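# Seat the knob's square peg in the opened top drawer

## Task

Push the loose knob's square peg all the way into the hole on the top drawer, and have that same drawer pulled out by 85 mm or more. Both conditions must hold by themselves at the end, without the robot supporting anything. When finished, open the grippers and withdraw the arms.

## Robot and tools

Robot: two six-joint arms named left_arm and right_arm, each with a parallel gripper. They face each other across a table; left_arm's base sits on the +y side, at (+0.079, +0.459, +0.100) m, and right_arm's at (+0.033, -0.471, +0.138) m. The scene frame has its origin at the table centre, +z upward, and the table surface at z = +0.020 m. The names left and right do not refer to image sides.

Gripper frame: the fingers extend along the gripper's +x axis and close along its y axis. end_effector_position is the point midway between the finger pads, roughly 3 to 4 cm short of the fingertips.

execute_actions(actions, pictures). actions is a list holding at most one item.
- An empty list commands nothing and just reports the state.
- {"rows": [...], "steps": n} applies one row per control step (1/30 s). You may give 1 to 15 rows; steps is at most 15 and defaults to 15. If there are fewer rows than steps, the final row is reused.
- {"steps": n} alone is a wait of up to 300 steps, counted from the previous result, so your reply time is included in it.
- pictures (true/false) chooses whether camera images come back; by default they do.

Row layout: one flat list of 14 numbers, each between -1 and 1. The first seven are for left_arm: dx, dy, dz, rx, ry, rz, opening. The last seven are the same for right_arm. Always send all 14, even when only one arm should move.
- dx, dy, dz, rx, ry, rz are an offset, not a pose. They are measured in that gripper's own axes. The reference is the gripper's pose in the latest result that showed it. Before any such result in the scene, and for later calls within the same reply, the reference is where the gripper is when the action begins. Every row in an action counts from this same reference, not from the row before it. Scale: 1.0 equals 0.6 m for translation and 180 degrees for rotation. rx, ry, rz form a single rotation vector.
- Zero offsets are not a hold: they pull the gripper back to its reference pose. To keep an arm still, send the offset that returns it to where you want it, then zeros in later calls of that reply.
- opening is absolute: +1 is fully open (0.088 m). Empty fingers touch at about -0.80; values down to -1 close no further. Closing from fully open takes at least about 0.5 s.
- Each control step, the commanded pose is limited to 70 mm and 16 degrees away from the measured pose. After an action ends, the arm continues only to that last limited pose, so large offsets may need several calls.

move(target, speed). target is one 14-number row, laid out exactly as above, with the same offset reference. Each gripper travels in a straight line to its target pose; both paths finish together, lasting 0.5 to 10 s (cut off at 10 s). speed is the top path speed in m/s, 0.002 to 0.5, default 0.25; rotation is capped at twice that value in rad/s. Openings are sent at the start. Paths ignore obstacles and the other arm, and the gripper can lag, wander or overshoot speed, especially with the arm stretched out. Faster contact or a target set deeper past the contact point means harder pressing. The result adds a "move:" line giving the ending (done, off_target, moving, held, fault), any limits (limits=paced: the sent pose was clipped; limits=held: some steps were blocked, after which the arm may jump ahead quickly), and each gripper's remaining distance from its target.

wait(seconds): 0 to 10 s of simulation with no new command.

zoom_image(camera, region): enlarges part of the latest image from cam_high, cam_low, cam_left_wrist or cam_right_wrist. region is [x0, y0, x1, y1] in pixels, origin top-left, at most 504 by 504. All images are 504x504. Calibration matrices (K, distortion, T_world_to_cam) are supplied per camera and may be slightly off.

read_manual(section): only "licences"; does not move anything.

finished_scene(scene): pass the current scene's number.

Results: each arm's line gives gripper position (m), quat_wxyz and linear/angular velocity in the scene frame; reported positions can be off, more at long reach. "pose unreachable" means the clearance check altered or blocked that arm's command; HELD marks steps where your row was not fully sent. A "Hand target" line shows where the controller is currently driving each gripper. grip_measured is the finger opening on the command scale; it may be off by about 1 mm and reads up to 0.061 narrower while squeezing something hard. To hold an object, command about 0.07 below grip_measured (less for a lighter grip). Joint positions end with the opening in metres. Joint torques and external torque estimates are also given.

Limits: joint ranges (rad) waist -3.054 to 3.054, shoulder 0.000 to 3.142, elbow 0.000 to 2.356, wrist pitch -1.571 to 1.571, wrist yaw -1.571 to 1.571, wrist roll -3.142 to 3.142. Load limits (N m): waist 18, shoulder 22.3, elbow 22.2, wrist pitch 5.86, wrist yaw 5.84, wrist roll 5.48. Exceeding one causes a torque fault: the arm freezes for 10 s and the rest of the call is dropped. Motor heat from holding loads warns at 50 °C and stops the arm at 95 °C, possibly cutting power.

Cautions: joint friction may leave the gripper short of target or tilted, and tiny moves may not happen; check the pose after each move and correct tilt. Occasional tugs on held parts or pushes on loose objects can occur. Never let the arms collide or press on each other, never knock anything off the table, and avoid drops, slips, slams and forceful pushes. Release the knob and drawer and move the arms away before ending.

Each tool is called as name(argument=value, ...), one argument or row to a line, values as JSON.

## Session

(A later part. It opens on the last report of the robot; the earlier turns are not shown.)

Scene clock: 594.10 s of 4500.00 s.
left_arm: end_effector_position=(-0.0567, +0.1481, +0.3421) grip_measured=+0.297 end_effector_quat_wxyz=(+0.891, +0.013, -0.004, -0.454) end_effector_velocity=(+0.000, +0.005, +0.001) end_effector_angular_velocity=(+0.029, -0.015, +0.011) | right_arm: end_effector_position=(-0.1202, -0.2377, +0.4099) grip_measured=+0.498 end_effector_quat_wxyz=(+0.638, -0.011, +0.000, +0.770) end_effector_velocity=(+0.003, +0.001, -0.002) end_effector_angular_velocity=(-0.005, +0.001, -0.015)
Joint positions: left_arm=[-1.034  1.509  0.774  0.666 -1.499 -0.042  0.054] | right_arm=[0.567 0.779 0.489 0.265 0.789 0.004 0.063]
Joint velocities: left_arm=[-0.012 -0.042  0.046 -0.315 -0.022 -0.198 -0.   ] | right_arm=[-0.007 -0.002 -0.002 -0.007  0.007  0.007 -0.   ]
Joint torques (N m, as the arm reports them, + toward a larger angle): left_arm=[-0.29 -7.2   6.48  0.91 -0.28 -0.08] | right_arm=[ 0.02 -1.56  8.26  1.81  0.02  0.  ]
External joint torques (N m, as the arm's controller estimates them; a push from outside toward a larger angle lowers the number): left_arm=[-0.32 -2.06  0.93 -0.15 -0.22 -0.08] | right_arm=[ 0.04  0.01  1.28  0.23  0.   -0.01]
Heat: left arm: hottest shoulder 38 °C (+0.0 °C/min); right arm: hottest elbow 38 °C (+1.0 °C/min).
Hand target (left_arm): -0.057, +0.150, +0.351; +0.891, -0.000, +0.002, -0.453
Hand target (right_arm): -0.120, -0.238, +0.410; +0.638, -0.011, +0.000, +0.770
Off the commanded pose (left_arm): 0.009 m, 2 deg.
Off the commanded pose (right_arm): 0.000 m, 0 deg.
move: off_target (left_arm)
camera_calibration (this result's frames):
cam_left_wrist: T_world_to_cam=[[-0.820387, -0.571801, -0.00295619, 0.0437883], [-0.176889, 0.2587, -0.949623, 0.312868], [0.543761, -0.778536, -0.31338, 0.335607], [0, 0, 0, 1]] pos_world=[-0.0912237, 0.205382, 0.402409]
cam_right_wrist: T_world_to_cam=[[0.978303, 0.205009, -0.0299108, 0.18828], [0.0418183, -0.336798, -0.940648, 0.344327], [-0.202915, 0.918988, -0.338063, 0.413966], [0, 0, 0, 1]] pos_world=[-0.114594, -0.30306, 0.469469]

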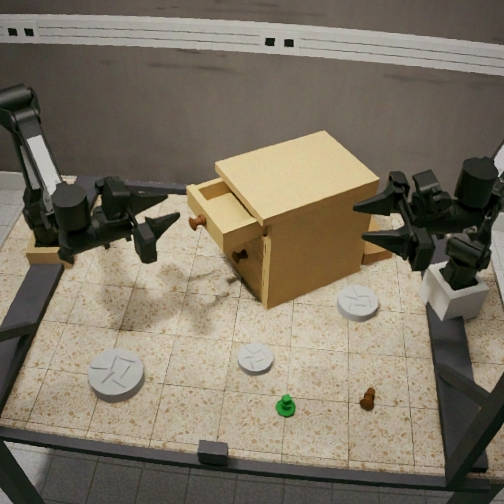

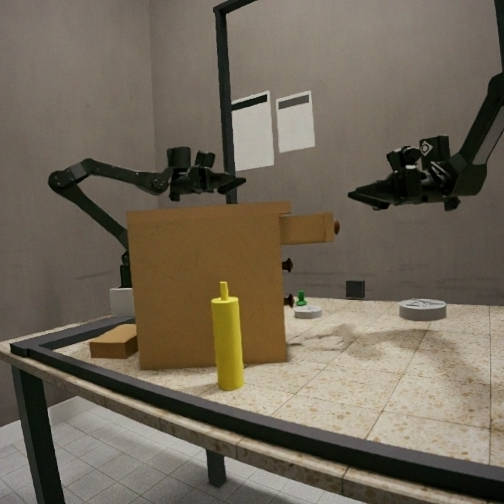

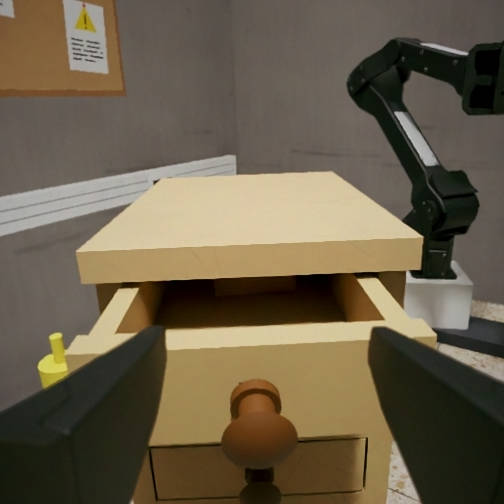

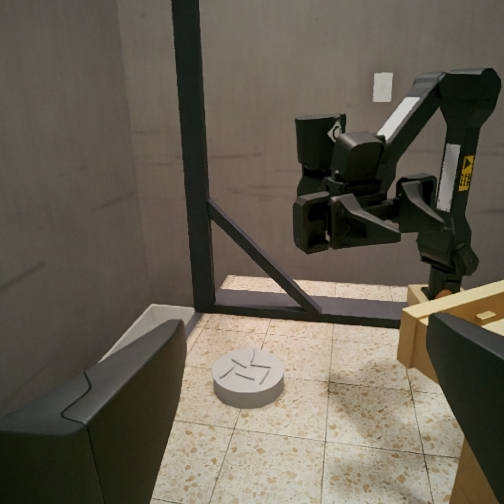

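zoom_image(
  camera="cam_left_wrist",
  region=[200, 360, 320, 480],
)

zoom_image(
  camera="cam_high",
  region=[170, 160, 290, 280],
)

zoom_image(
  camera="cam_low",
  region=[310, 200, 360, 250],
)

Region (200, 360, 320, 480) of cam_left_wrist's 504x504 image, scaled by 4.200, with more detail than that image has.

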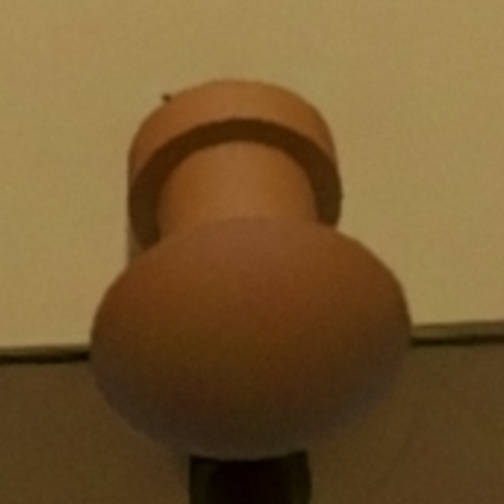

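Region (170, 160, 290, 280) of cam_high's 504x504 image, scaled by 4.200, with more detail than that image has.

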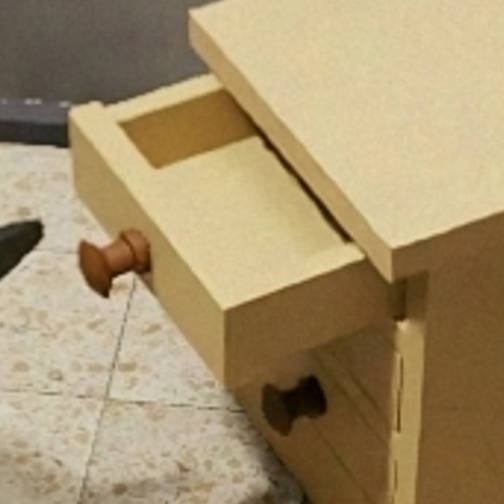

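Region (310, 200, 360, 250) of cam_low's 504x504 image, scaled by 10.080, with more detail than that image has.

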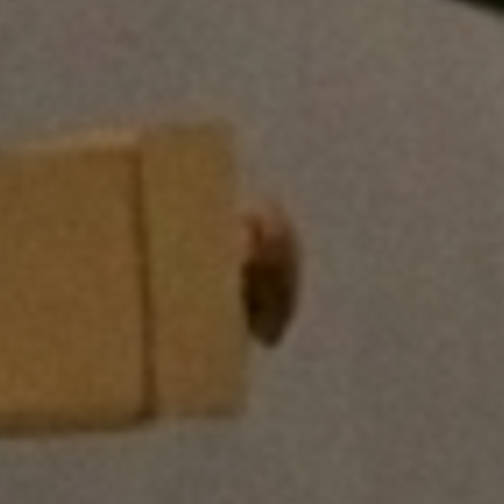

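move(
  target=[0.14,0.014,0.12,0.26,0.26,-0.45,1,0,0,0,0,0,0,0.5],
  speed=0.3,
)

Scene clock: 664.80 s of 4500.00 s.
left_arm: end_effector_position=(-0.0034, +0.0863, +0.4141) grip_measured=+1.000 end_effector_quat_wxyz=(+0.283, +0.477, +0.140, -0.820) end_effector_velocity=(-0.000, -0.001, +0.001) end_effector_angular_velocity=(+0.006, +0.009, +0.006) | right_arm: end_effector_position=(-0.1202, -0.2377, +0.4099) grip_measured=+0.498 end_effector_quat_wxyz=(+0.638, -0.011, +0.000, +0.770) end_effector_velocity=(+0.002, +0.000, -0.000) end_effector_angular_velocity=(+0.005, -0.001, +0.000)
Joint positions: left_arm=[-0.24   1.855  2.247 -1.568  0.366  0.789  0.088] | right_arm=[0.567 0.779 0.489 0.265 0.789 0.004 0.063]
Joint velocities: left_arm=[ 0.002  0.007  0.012 -0.007  0.007 -0.007  0.   ] | right_arm=[-0.007 -0.007 -0.007  0.007 -0.007 -0.007  0.   ]
Joint torques (N m, as the arm reports them, + toward a larger angle): left_arm=[ 0.16 -6.02  6.03  0.66  0.48  0.11] | right_arm=[ 0.03 -1.62  8.23  1.81  0.02  0.  ]
External joint torques (N m, as the arm's controller estimates them; a push from outside toward a larger angle lowers the number): left_arm=[ 0.11  0.88  1.07 -0.26  0.24  0.1 ] | right_arm=[ 0.03 -0.03  1.29  0.24  0.   -0.01]
Heat: left arm: hottest shoulder 39 °C (+1.0 °C/min); right arm: hottest elbow 38 °C (+0.0 °C/min).
Hand target (left_arm): -0.003, +0.083, +0.413; -0.282, -0.476, -0.141, +0.821
Hand target (right_arm): -0.120, -0.238, +0.410; +0.638, -0.011, +0.000, +0.770
Off the commanded pose (left_arm): 0.003 m, 3 deg.
Off the commanded pose (right_arm): 0.000 m, 0 deg.
joint sent to its limit (left arm) — the command would take joint 4 (wrist pitch) past its lower limit, so that joint was sent only as far as its limit.
After step 90, 64.10 s passed at rest.
move: off_target (left_arm)
camera_calibration (this result's frames):
cam_left_wrist: T_world_to_cam=[[-0.607505, 0.794244, -0.0106613, -0.0616165], [0.777095, 0.591502, -0.215054, 0.0769055], [-0.164499, -0.138931, -0.976544, 0.498031], [0, 0, 0, 1]] pos_world=[-0.0152697, 0.0726407, 0.502231]
cam_right_wrist: T_world_to_cam=[[0.978303, 0.205009, -0.0299108, 0.18828], [0.0418183, -0.336798, -0.940648, 0.344327], [-0.202915, 0.918988, -0.338063, 0.413966], [0, 0, 0, 1]] pos_world=[-0.114594, -0.30306, 0.469469]

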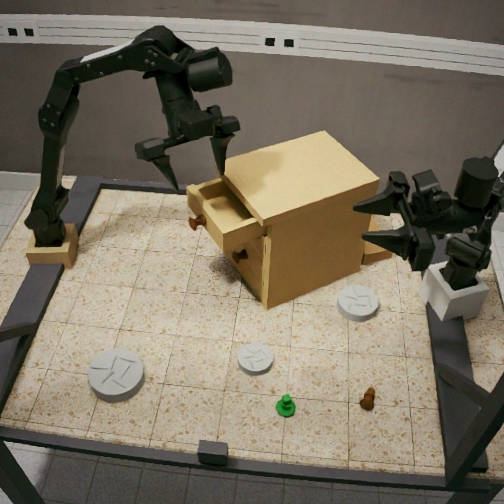

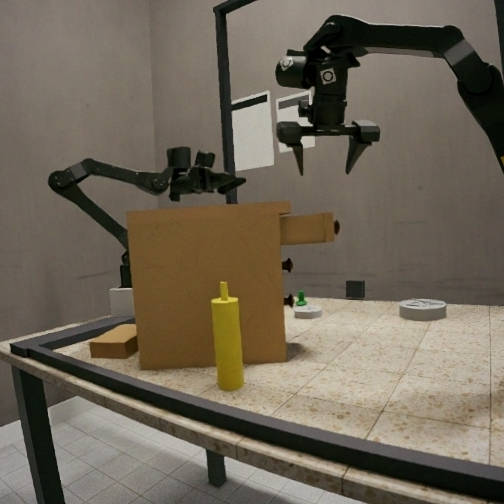

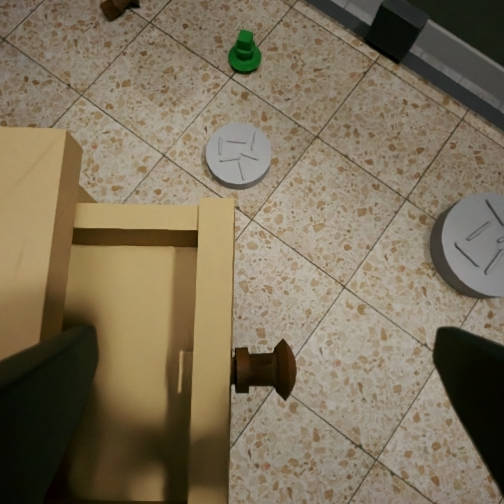

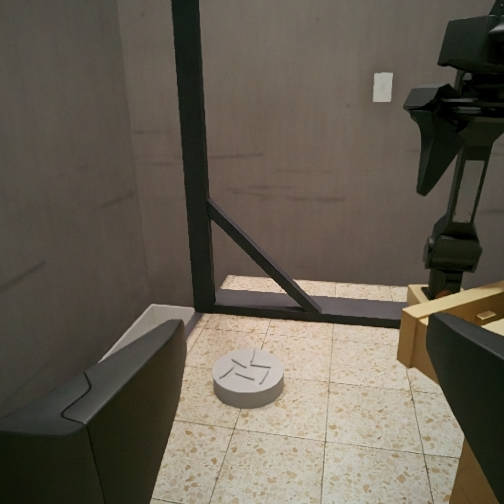

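Great top view of the knob.

zoom_image(
  camera="cam_left_wrist",
  region=[160, 310, 310, 430],
)

Region (160, 310, 310, 430) of cam_left_wrist's 504x504 image, scaled by 3.360, with more detail than that image has; it fills the top 403 rows of this view, and the rest is white.

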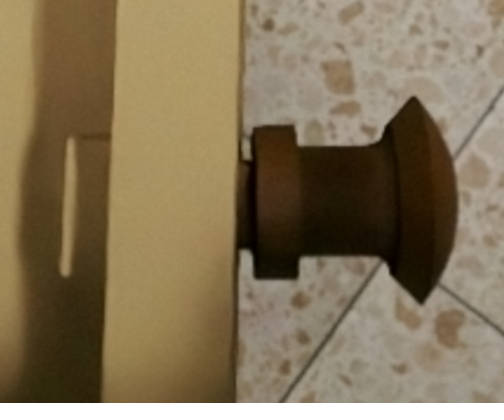

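move(
  target=[0.095,0.018,-0.057,0,0.083,0,1,0,0,0,0,0,0,0.5],
  speed=0.15,
)

Scene clock: 689.70 s of 4500.00 s.
left_arm: end_effector_position=(+0.0059, +0.0775, +0.3547) grip_measured=+1.000 end_effector_quat_wxyz=(+0.266, +0.575, +0.171, -0.755) end_effector_velocity=(+0.001, +0.005, -0.001) end_effector_angular_velocity=(+0.021, -0.022, +0.005) | right_arm: end_effector_position=(-0.1202, -0.2377, +0.4099) grip_measured=+0.498 end_effector_quat_wxyz=(+0.638, -0.011, +0.000, +0.770) end_effector_velocity=(+0.003, +0.001, -0.001) end_effector_angular_velocity=(+0.003, -0.005, -0.015)
Joint positions: left_arm=[-0.288  1.927  2.153 -1.563  0.171  0.792  0.088] | right_arm=[0.567 0.779 0.489 0.265 0.789 0.004 0.063]
Joint velocities: left_arm=[-0.007 -0.002 -0.002 -0.022 -0.022 -0.007  0.   ] | right_arm=[-0.007 -0.002 -0.007  0.007  0.007 -0.007  0.   ]
Joint torques (N m, as the arm reports them, + toward a larger angle): left_arm=[-0.36 -6.68  4.06  0.82 -0.04 -0.1 ] | right_arm=[ 0.04 -1.6   8.25  1.82  0.01  0.  ]
External joint torques (N m, as the arm's controller estimates them; a push from outside toward a larger angle lowers the number): left_arm=[-0.31  1.08 -1.16  0.14 -0.19 -0.1 ] | right_arm=[ 0.06 -0.06  1.34  0.25  0.   -0.02]
Heat: left arm: hottest shoulder 38 °C (-1.0 °C/min); right arm: hottest elbow 39 °C (+1.0 °C/min).
Hand target (left_arm): +0.005, +0.076, +0.348; -0.262, -0.580, -0.175, +0.751
Hand target (right_arm): -0.120, -0.238, +0.410; +0.638, -0.011, +0.000, +0.770
Off the commanded pose (left_arm): 0.007 m, 1 deg.
Off the commanded pose (right_arm): 0.000 m, 0 deg.
After step 90, 20.63 s passed at rest.
move: done
camera_calibration (this result's frames):
cam_left_wrist: T_world_to_cam=[[-0.61269, 0.790006, -0.0224119, -0.0451112], [0.789513, 0.613099, 0.027905, -0.025764], [0.0357858, -0.000597329, -0.999359, 0.436592], [0, 0, 0, 1]] pos_world=[-0.022922, 0.0516948, 0.43602]
cam_right_wrist: T_world_to_cam=[[0.978303, 0.205009, -0.0299108, 0.18828], [0.0418183, -0.336798, -0.940648, 0.344327], [-0.202915, 0.918988, -0.338063, 0.413966], [0, 0, 0, 1]] pos_world=[-0.114594, -0.30306, 0.469469]

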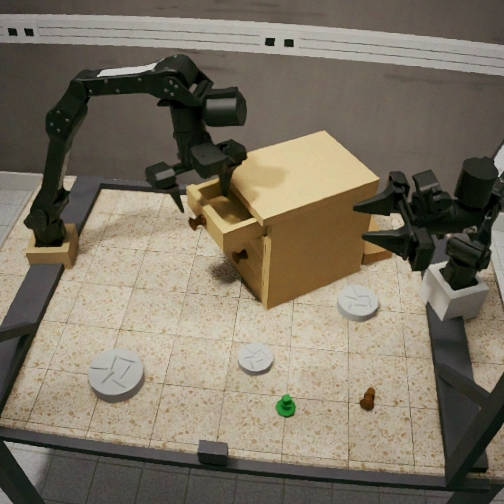

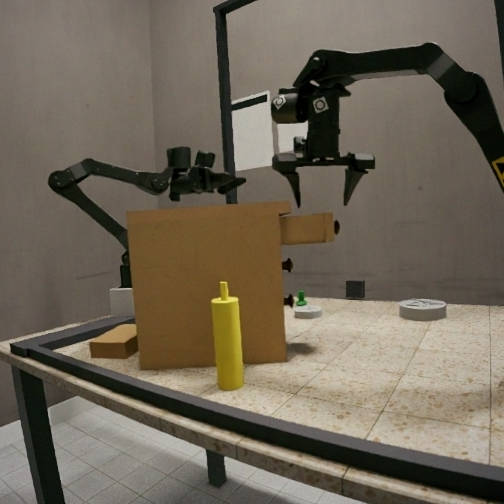

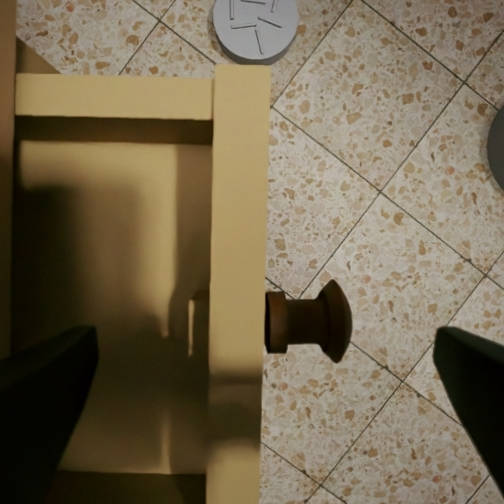

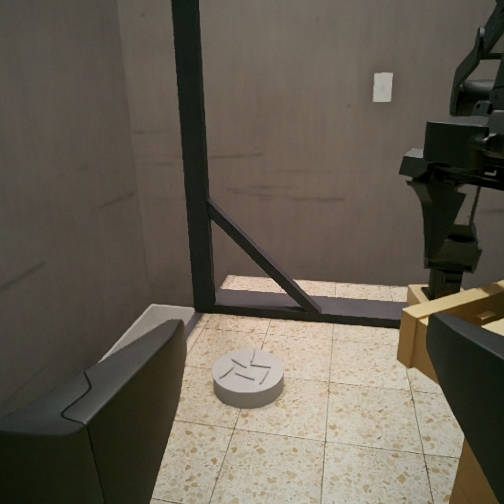

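move(
  target=[0.066,-0.003,-0.019,0,0,0,1,0,0,0,0,0,0,0.5],
  speed=0.06,
)

Scene clock: 703.57 s of 4500.00 s.
left_arm: end_effector_position=(+0.0057, +0.0746, +0.3098) grip_measured=+1.000 end_effector_quat_wxyz=(+0.263, +0.578, +0.175, -0.752) end_effector_velocity=(-0.002, +0.001, -0.002) end_effector_angular_velocity=(-0.016, -0.004, +0.001) | right_arm: end_effector_position=(-0.1202, -0.2377, +0.4099) grip_measured=+0.498 end_effector_quat_wxyz=(+0.638, -0.011, +0.000, +0.770) end_effector_velocity=(+0.002, +0.000, +0.000) end_effector_angular_velocity=(+0.000, -0.009, -0.010)
Joint positions: left_arm=[-0.288  1.876  1.896 -1.371  0.169  0.792  0.088] | right_arm=[0.567 0.779 0.489 0.265 0.789 0.004 0.063]
Joint velocities: left_arm=[-0.007 -0.022 -0.042  0.037 -0.007 -0.007  0.   ] | right_arm=[-0.002 -0.002  0.002 -0.007  0.007 -0.007 -0.   ]
Joint torques (N m, as the arm reports them, + toward a larger angle): left_arm=[-0.04 -9.89  4.3   0.83  0.2  -0.02] | right_arm=[ 0.01 -1.6   8.22  1.82  0.01  0.  ]
External joint torques (N m, as the arm's controller estimates them; a push from outside toward a larger angle lowers the number): left_arm=[ 0.01 -2.37 -1.13  0.18  0.06 -0.02] | right_arm=[ 0.02  0.01  1.19  0.23  0.   -0.01]
Heat: left arm: hottest shoulder 39 °C (+0.0 °C/min); right arm: hottest elbow 39 °C (+1.0 °C/min).
Hand target (left_arm): +0.006, +0.077, +0.313; -0.266, -0.575, -0.171, +0.755
Hand target (right_arm): -0.120, -0.238, +0.410; +0.638, -0.011, +0.000, +0.770
Off the commanded pose (left_arm): 0.005 m, 1 deg.
Off the commanded pose (right_arm): 0.000 m, 0 deg.
After step 90, 9.87 s passed at rest.
move: done
camera_calibration (this result's frames):
cam_left_wrist: T_world_to_cam=[[-0.612954, 0.789996, -0.0138903, -0.0465938], [0.789143, 0.612976, 0.0388985, -0.0259395], [0.0392441, 0.0128816, -0.999147, 0.390599], [0, 0, 0, 1]] pos_world=[-0.0234186, 0.0476777, 0.390628]
cam_right_wrist: T_world_to_cam=[[0.978303, 0.205009, -0.0299108, 0.18828], [0.0418183, -0.336798, -0.940648, 0.344327], [-0.202915, 0.918988, -0.338063, 0.413966], [0, 0, 0, 1]] pos_world=[-0.114594, -0.30306, 0.469469]

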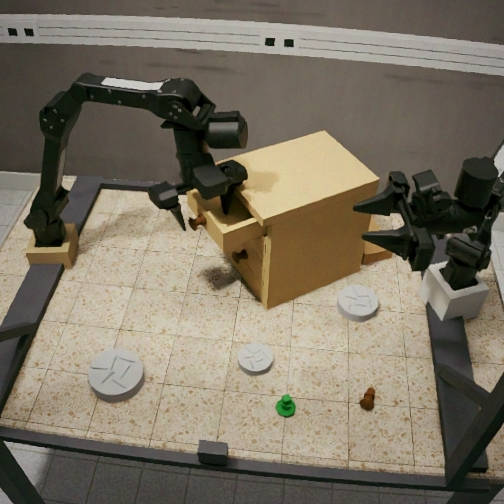

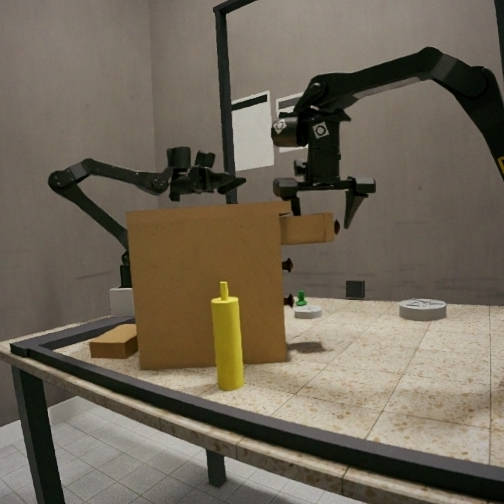

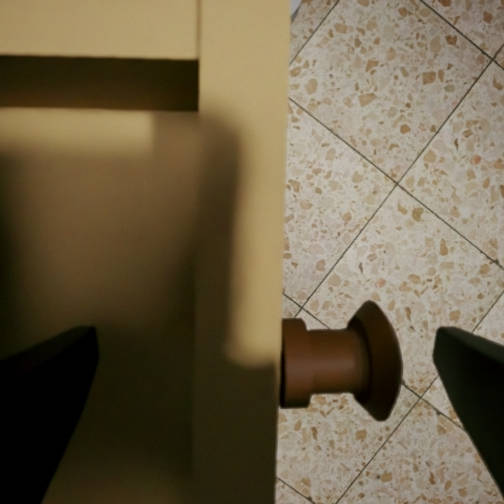

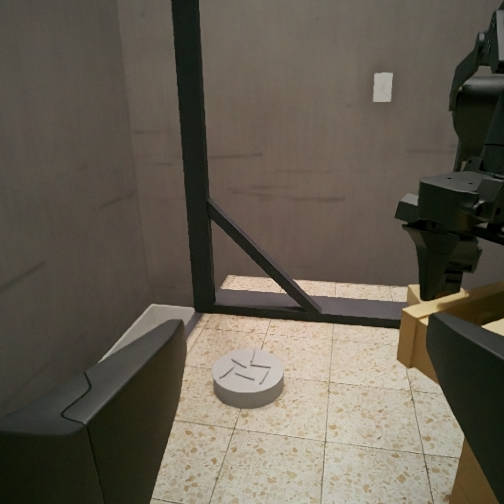

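move(
  target=[0.012,-0.014,-0.003,0,0,0,1,0,0,0,0,0,0,0.5],
  speed=0.05,
)

Scene clock: 711.20 s of 4500.00 s.
left_arm: end_effector_position=(+0.0019, +0.0787, +0.3006) grip_measured=+1.000 end_effector_quat_wxyz=(+0.262, +0.579, +0.177, -0.752) end_effector_velocity=(-0.000, -0.002, -0.003) end_effector_angular_velocity=(-0.005, +0.009, +0.008) | right_arm: end_effector_position=(-0.1202, -0.2377, +0.4099) grip_measured=+0.498 end_effector_quat_wxyz=(+0.638, -0.011, +0.000, +0.770) end_effector_velocity=(+0.002, +0.000, -0.004) end_effector_angular_velocity=(-0.005, -0.017, -0.010)
Joint positions: left_arm=[-0.3    1.855  1.831 -1.329  0.166  0.778  0.088] | right_arm=[0.567 0.779 0.489 0.265 0.789 0.004 0.063]
Joint velocities: left_arm=[ 0.002 -0.002 -0.017  0.022  0.007 -0.007  0.   ] | right_arm=[-0.002 -0.002 -0.007 -0.007  0.007 -0.007 -0.   ]
Joint torques (N m, as the arm reports them, + toward a larger angle): left_arm=[-0.2  -9.03  4.27  0.72  0.12 -0.05] | right_arm=[-0.01 -1.61  8.23  1.81  0.02 -0.01]
External joint torques (N m, as the arm's controller estimates them; a push from outside toward a larger angle lowers the number): left_arm=[-0.24 -1.4  -1.38  0.07 -0.01 -0.05] | right_arm=[-0.01 -0.08  1.31  0.24  0.01 -0.02]
Heat: left arm: hottest shoulder 40 °C (+1.0 °C/min); right arm: hottest elbow 39 °C (+1.0 °C/min).
Hand target (left_arm): +0.001, +0.081, +0.302; -0.263, -0.578, -0.175, +0.752
Hand target (right_arm): -0.120, -0.238, +0.410; +0.638, -0.011, +0.000, +0.770
Off the commanded pose (left_arm): 0.003 m, 0 deg.
Off the commanded pose (right_arm): 0.000 m, 0 deg.
After step 90, 3.77 s passed at rest.
move: done
camera_calibration (this result's frames):
cam_left_wrist: T_world_to_cam=[[-0.614038, 0.789199, -0.0110624, -0.0530311], [0.788247, 0.613893, 0.0424484, -0.0262799], [0.0402914, 0.017345, -0.999037, 0.381103], [0, 0, 0, 1]] pos_world=[-0.0272032, 0.0513748, 0.381265]
cam_right_wrist: T_world_to_cam=[[0.978303, 0.205009, -0.0299108, 0.18828], [0.0418183, -0.336798, -0.940648, 0.344327], [-0.202915, 0.918988, -0.338063, 0.413966], [0, 0, 0, 1]] pos_world=[-0.114594, -0.30306, 0.469469]

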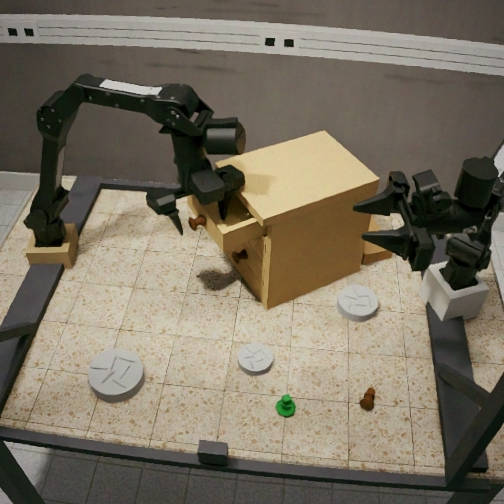

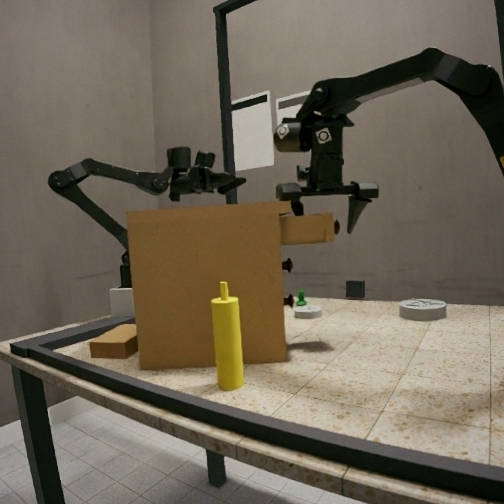

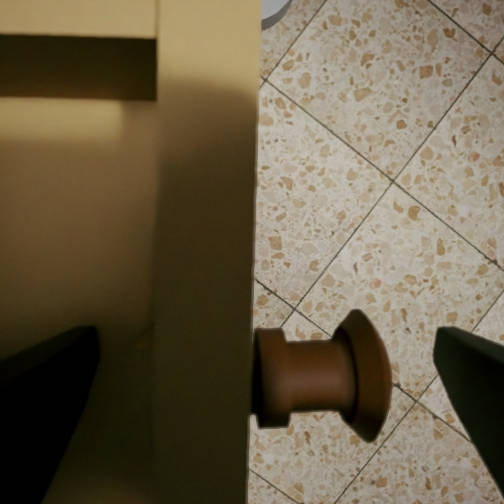

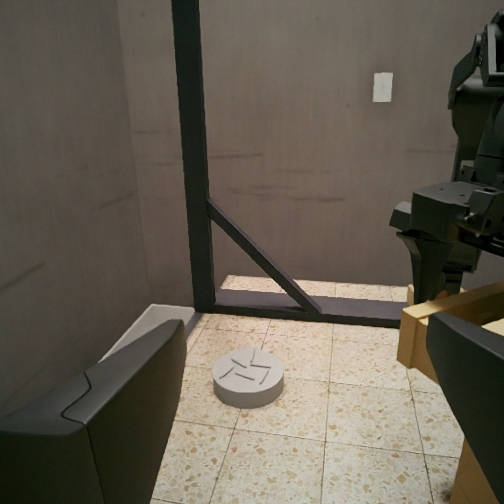

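execute_actions(
  actions=[
    {"rows":[[0,0,0,0,0,0,0.55,0,0,0,0,0,0,0.5],[0,0,0,0,0,0,0.5,0,0,0,0,0,0,0.5],[0,0,0,0,0,0,0.5,0,0,0,0,0,0,0.5],[0,0,0,0,0,0,0.5,0,0,0,0,0,0,0.5],[0,0,0,0,0,0,0.45,0,0,0,0,0,0,0.5],[0,0,0,0,0,0,0.4,0,0,0,0,0,0,0.5],[0,0,0,0,0,0,0.35,0,0,0,0,0,0,0.5],[0,0,0,0,0,0,0.3,0,0,0,0,0,0,0.5],[0,0,0,0,0,0,0.2,0,0,0,0,0,0,0.5],[0,0,0,0,0,0,0.0,0,0,0,0,0,0,0.5]],"steps":15},
  ],
)

Scene clock: 716.23 s of 4500.00 s.
left_arm: end_effector_position=(+0.0038, +0.0770, +0.3006) grip_measured=+0.272 end_effector_quat_wxyz=(+0.265, +0.579, +0.174, -0.751) end_effector_velocity=(+0.000, +0.002, -0.000) end_effector_angular_velocity=(+0.008, -0.007, +0.006) | right_arm: end_effector_position=(-0.1202, -0.2377, +0.4099) grip_measured=+0.498 end_effector_quat_wxyz=(+0.638, -0.011, +0.000, +0.770) end_effector_velocity=(+0.000, +0.001, -0.003) end_effector_angular_velocity=(-0.006, -0.017, +0.000)
Joint positions: left_arm=[-0.297  1.855  1.831 -1.323  0.161  0.782  0.052] | right_arm=[0.567 0.779 0.489 0.265 0.789 0.004 0.063]
Joint velocities: left_arm=[-0.002 -0.002 -0.002 -0.007 -0.007 -0.007 -0.004] | right_arm=[-0.007  0.002 -0.002 -0.007 -0.007 -0.007 -0.   ]
Joint torques (N m, as the arm reports them, + toward a larger angle): left_arm=[-0.26 -7.85  5.46  0.16  0.34 -0.11] | right_arm=[ 0.01 -1.6   8.24  1.81  0.01  0.  ]
External joint torques (N m, as the arm's controller estimates them; a push from outside toward a larger angle lowers the number): left_arm=[-0.2  -0.22 -0.17 -0.51  0.2  -0.11] | right_arm=[-0.01 -0.07  1.27  0.24  0.   -0.01]
Heat: left arm: hottest shoulder 41 °C (+2.0 °C/min); right arm: hottest elbow 39 °C (+1.0 °C/min).
Hand target (left_arm): +0.002, +0.079, +0.301; -0.262, -0.579, -0.177, +0.752
Hand target (right_arm): -0.120, -0.238, +0.410; +0.638, -0.011, +0.000, +0.770
Off the commanded pose (left_arm): 0.003 m, 1 deg.
Off the commanded pose (right_arm): 0.000 m, 0 deg.
Steps of this call (steps 1 to 90: nothing new was sent; then 1.53 s passed at rest; steps 91 to 105: all 15 steps of this action). Readings (end_effector_position):
91: left_arm (+0.0019, +0.0787, +0.3004) | right_arm (-0.1202, -0.2377, +0.4099)
92: left_arm (+0.0019, +0.0787, +0.3004) | right_arm (-0.1202, -0.2377, +0.4099)
94: left_arm (+0.0019, +0.0787, +0.3004) | right_arm (-0.1202, -0.2377, +0.4099)
98: left_arm (+0.0019, +0.0787, +0.3004) | right_arm (-0.1202, -0.2377, +0.4099)
105: the state above
camera_calibration (this result's frames):
cam_left_wrist: T_world_to_cam=[[-0.614926, 0.788339, -0.0197096, -0.0478787], [0.787305, 0.615159, 0.0415859, -0.0265309], [0.0449083, 0.0100547, -0.998941, 0.381555], [0, 0, 0, 1]] pos_world=[-0.0256889, 0.0502289, 0.381311]
cam_right_wrist: T_world_to_cam=[[0.978303, 0.205009, -0.0299108, 0.18828], [0.0418183, -0.336798, -0.940648, 0.344327], [-0.202915, 0.918988, -0.338063, 0.413966], [0, 0, 0, 1]] pos_world=[-0.114594, -0.30306, 0.469469]

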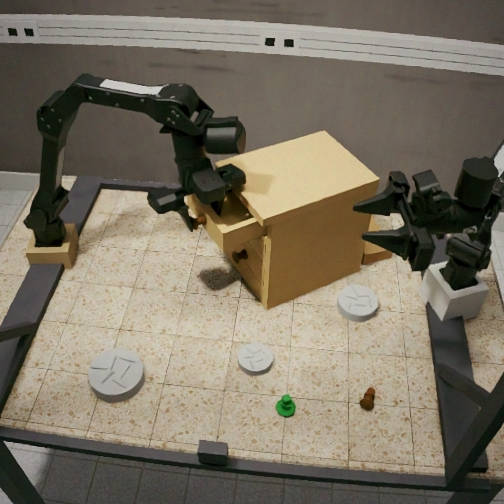

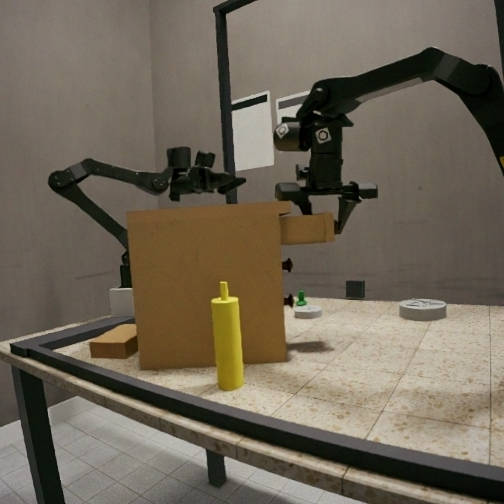

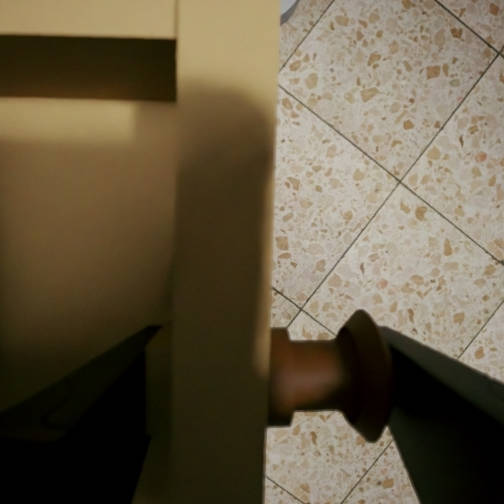

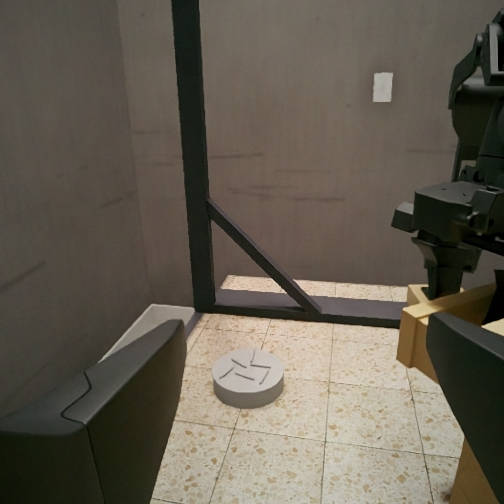

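execute_actions(
  actions=[
    {"rows":[[0,0,0,0,0,0,-0.1,0,0,0,0,0,0,0.5]],"steps":12},
  ],
)

zoom_image(
  camera="cam_left_wrist",
  region=[120, 290, 420, 470],
)

Scene clock: 720.43 s of 4500.00 s.
left_arm: end_effector_position=(+0.0038, +0.0769, +0.3006) grip_measured=+0.271 end_effector_quat_wxyz=(+0.265, +0.580, +0.174, -0.751) end_effector_velocity=(+0.004, +0.001, -0.001) end_effector_angular_velocity=(+0.006, -0.021, +0.014) | right_arm: end_effector_position=(-0.1202, -0.2377, +0.4099) grip_measured=+0.498 end_effector_quat_wxyz=(+0.638, -0.011, +0.000, +0.770) end_effector_velocity=(+0.001, -0.000, -0.002) end_effector_angular_velocity=(-0.003, -0.013, -0.005)
Joint positions: left_arm=[-0.297  1.855  1.831 -1.322  0.161  0.783  0.052] | right_arm=[0.567 0.779 0.489 0.265 0.789 0.004 0.063]
Joint velocities: left_arm=[ 0.002 -0.002 -0.002 -0.007 -0.022 -0.007 -0.   ] | right_arm=[ 0.002 -0.002 -0.002 -0.007  0.007 -0.007 -0.   ]
Joint torques (N m, as the arm reports them, + toward a larger angle): left_arm=[-0.1  -7.99  5.2   0.55  0.13 -0.09] | right_arm=[ 0.01 -1.64  8.26  1.82  0.01 -0.01]
External joint torques (N m, as the arm's controller estimates them; a push from outside toward a larger angle lowers the number): left_arm=[-0.16 -0.36 -0.41 -0.11  0.01 -0.09] | right_arm=[ 0.02 -0.12  1.35  0.26  0.   -0.02]
Heat: left arm: hottest shoulder 41 °C (+2.0 °C/min); right arm: hottest elbow 39 °C (+1.0 °C/min).
Hand target (left_arm): +0.004, +0.077, +0.301; -0.265, -0.579, -0.174, +0.751
Hand target (right_arm): -0.120, -0.238, +0.410; +0.638, -0.011, +0.000, +0.770
Off the commanded pose (left_arm): 0.000 m, 0 deg.
Off the commanded pose (right_arm): 0.000 m, 0 deg.
Steps of this call (steps 1 to 90: nothing new was sent; then 0.80 s passed at rest; steps 91 to 102: all 12 steps of this action). Readings (end_effector_position):
91: left_arm (+0.0038, +0.0770, +0.3006) | right_arm (-0.1202, -0.2377, +0.4099)
92: left_arm (+0.0038, +0.0770, +0.3006) | right_arm (-0.1202, -0.2377, +0.4099)
94: left_arm (+0.0038, +0.0770, +0.3006) | right_arm (-0.1202, -0.2377, +0.4099)
98: left_arm (+0.0038, +0.0770, +0.3006) | right_arm (-0.1202, -0.2377, +0.4099)
102: the state above
camera_calibration (this result's frames):
cam_left_wrist: T_world_to_cam=[[-0.614054, 0.789004, -0.0202844, -0.0477036], [0.787975, 0.614316, 0.0413587, -0.0263437], [0.0450932, 0.00941285, -0.998938, 0.381623], [0, 0, 0, 1]] pos_world=[-0.025743, 0.0502295, 0.38134]
cam_right_wrist: T_world_to_cam=[[0.978303, 0.205009, -0.0299108, 0.18828], [0.0418183, -0.336798, -0.940648, 0.344327], [-0.202915, 0.918988, -0.338063, 0.413966], [0, 0, 0, 1]] pos_world=[-0.114594, -0.30306, 0.469469]

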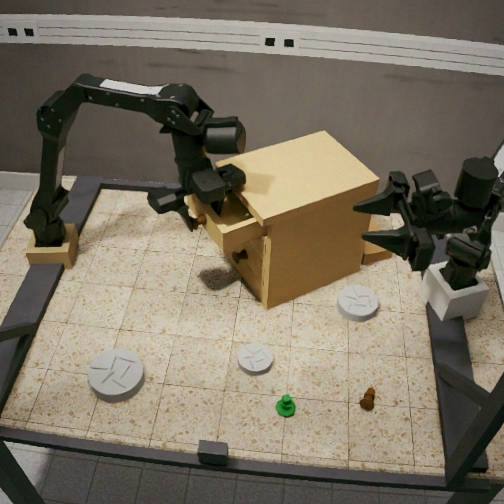

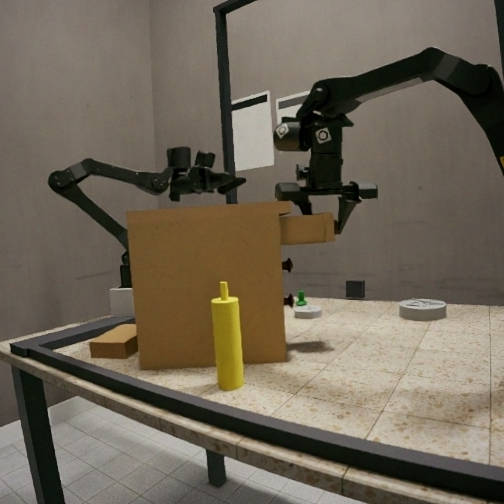

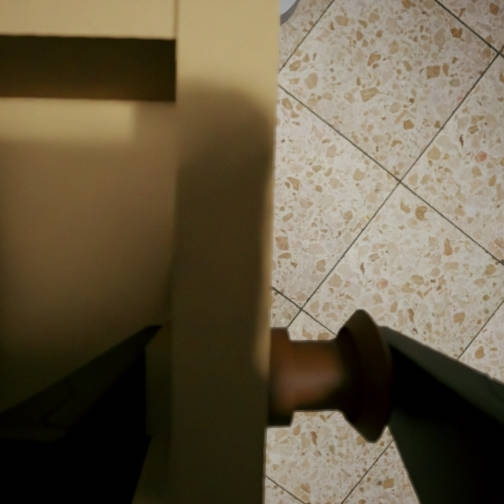

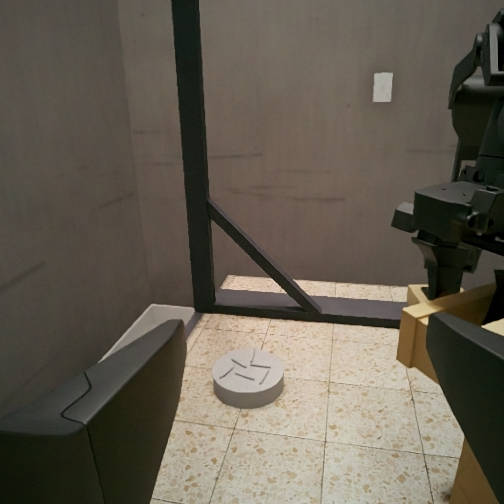

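Region (120, 290, 420, 470) of cam_left_wrist's 504x504 image, scaled by 1.680, with more detail than that image has; it fills the top 302 rows of this view, and the rest is white.

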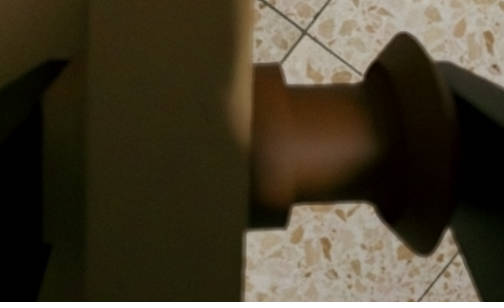

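execute_actions(
  actions=[
    {"rows":[[0,0,0,0,0,0,1,0,0,0,0,0,0,0.5]],"steps":15},
  ],
  pictures=false,
)

move(
  target=[-0.15,0,0.045,0,0,0,1,0,0,0,0,0,0,0.5],
  speed=0.2,
)

Scene clock: 723.93 s of 4500.00 s.
left_arm: end_effector_position=(+0.0036, +0.0770, +0.3006) grip_measured=+0.997 end_effector_quat_wxyz=(+0.265, +0.580, +0.174, -0.751) end_effector_velocity=(-0.001, +0.005, -0.003) end_effector_angular_velocity=(+0.027, -0.009, +0.001) | right_arm: end_effector_position=(-0.1202, -0.2377, +0.4099) grip_measured=+0.498 end_effector_quat_wxyz=(+0.638, -0.011, +0.000, +0.770) end_effector_velocity=(+0.001, -0.001, -0.003) end_effector_angular_velocity=(-0.008, -0.021, +0.005)
Joint positions: left_arm=[-0.297  1.855  1.831 -1.323  0.161  0.783  0.088] | right_arm=[0.567 0.779 0.489 0.265 0.789 0.004 0.063]
Joint velocities: left_arm=[-0.007  0.002 -0.002 -0.022 -0.007 -0.007  0.008] | right_arm=[-0.002 -0.007 -0.002 -0.022 -0.007 -0.007  0.   ]
Joint torques (N m, as the arm reports them, + toward a larger angle): left_arm=[ 0.21 -7.91  5.15  0.58  0.1   0.03] | right_arm=[ 0.02 -1.61  8.26  1.81  0.02 -0.01]
External joint torques (N m, as the arm's controller estimates them; a push from outside toward a larger angle lowers the number): left_arm=[ 0.18 -0.38 -0.4  -0.09 -0.03  0.03] | right_arm=[ 0.03 -0.02  1.3   0.23  0.   -0.02]
Heat: left arm: hottest shoulder 41 °C (+2.0 °C/min); right arm: hottest elbow 39 °C (+1.0 °C/min).
Hand target (left_arm): +0.004, +0.077, +0.301; -0.265, -0.580, -0.174, +0.751
Hand target (right_arm): -0.120, -0.238, +0.410; +0.638, -0.011, +0.000, +0.770
Off the commanded pose (left_arm): 0.000 m, 0 deg.
Off the commanded pose (right_arm): 0.000 m, 0 deg.
Steps of this call (steps 1 to 90: nothing new was sent; steps 91 to 105: all 15 steps of this action). Readings (end_effector_position):
91: left_arm (+0.0037, +0.0769, +0.3006) | right_arm (-0.1202, -0.2377, +0.4099)
92: left_arm (+0.0036, +0.0770, +0.3006) | right_arm (-0.1202, -0.2377, +0.4099)
94: left_arm (+0.0036, +0.0770, +0.3006) | right_arm (-0.1202, -0.2377, +0.4099)
98: left_arm (+0.0036, +0.0770, +0.3006) | right_arm (-0.1202, -0.2377, +0.4099)
105: the state above

Scene clock: 725.23 s of 4500.00 s.
left_arm: end_effector_position=(+0.0018, +0.0803, +0.3913) grip_measured=+1.000 end_effector_quat_wxyz=(+0.304, +0.552, +0.139, -0.764) end_effector_velocity=(-0.001, +0.005, -0.000) end_effector_angular_velocity=(+0.017, -0.007, +0.002) | right_arm: end_effector_position=(-0.1202, -0.2377, +0.4099) grip_measured=+0.498 end_effector_quat_wxyz=(+0.638, -0.011, +0.000, +0.770) end_effector_velocity=(+0.001, +0.001, -0.004) end_effector_angular_velocity=(-0.006, -0.017, +0.000)
Joint positions: left_arm=[-0.303  1.885  2.232 -1.569  0.161  0.755  0.088] | right_arm=[0.567 0.779 0.489 0.265 0.789 0.004 0.063]
Joint velocities: left_arm=[-0.007 -0.002  0.002 -0.022 -0.007 -0.007  0.   ] | right_arm=[-0.007 -0.002 -0.007 -0.007 -0.007 -0.007 -0.   ]
Joint torques (N m, as the arm reports them, + toward a larger angle): left_arm=[-0.41 -7.33  6.09  0.61  0.21 -0.06] | right_arm=[ 0.02 -1.6   8.24  1.82  0.01  0.  ]
External joint torques (N m, as the arm's controller estimates them; a push from outside toward a larger angle lowers the number): left_arm=[-0.36 -0.13  1.08 -0.23  0.08 -0.06] | right_arm=[ 0.04 -0.05  1.3   0.24  0.   -0.01]
Heat: left arm: hottest shoulder 41 °C (+2.0 °C/min); right arm: hottest elbow 39 °C (+1.0 °C/min).
Hand target (left_arm): -0.000, +0.080, +0.394; -0.305, -0.550, -0.136, +0.766
Hand target (right_arm): -0.120, -0.238, +0.410; +0.638, -0.011, +0.000, +0.770
Off the commanded pose (left_arm): 0.004 m, 7 deg.
Off the commanded pose (right_arm): 0.000 m, 0 deg.
joint sent to its limit (left arm) — the command would take joint 4 (wrist pitch) past its lower limit, so that joint was sent only as far as its limit.
move: off_target (left_arm)
camera_calibration (this result's frames):
cam_left_wrist: T_world_to_cam=[[-0.631212, 0.769591, -0.0964419, -0.0183775], [0.7753, 0.629581, -0.0503812, 0.0040609], [0.021945, -0.106573, -0.994063, 0.479733], [0, 0, 0, 1]] pos_world=[-0.0252762, 0.0627128, 0.475317]
cam_right_wrist: T_world_to_cam=[[0.978303, 0.205009, -0.0299108, 0.18828], [0.0418183, -0.336798, -0.940648, 0.344327], [-0.202915, 0.918988, -0.338063, 0.413966], [0, 0, 0, 1]] pos_world=[-0.114594, -0.30306, 0.469469]

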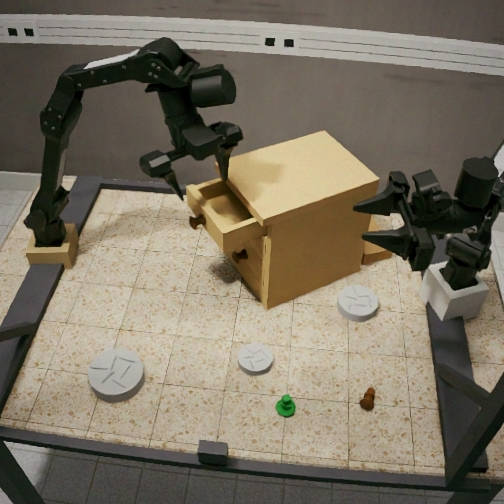

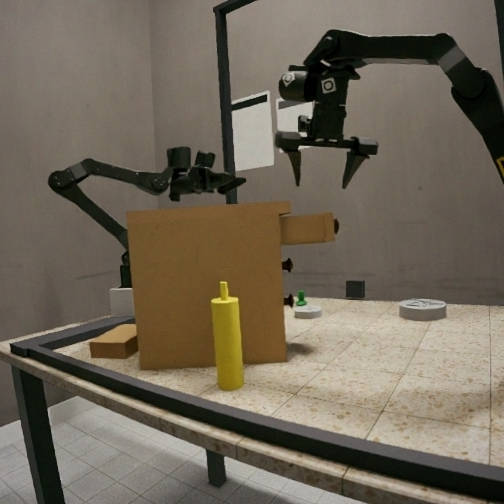

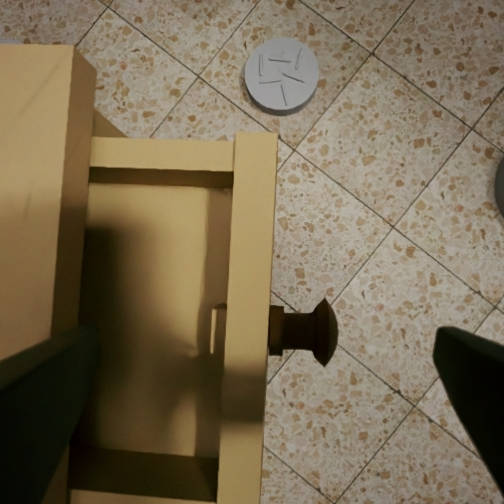

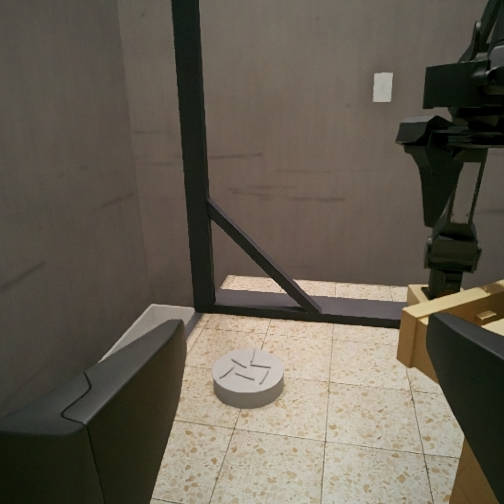

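finished_scene(
  scene=1,
)

The scene is finished: the task was done.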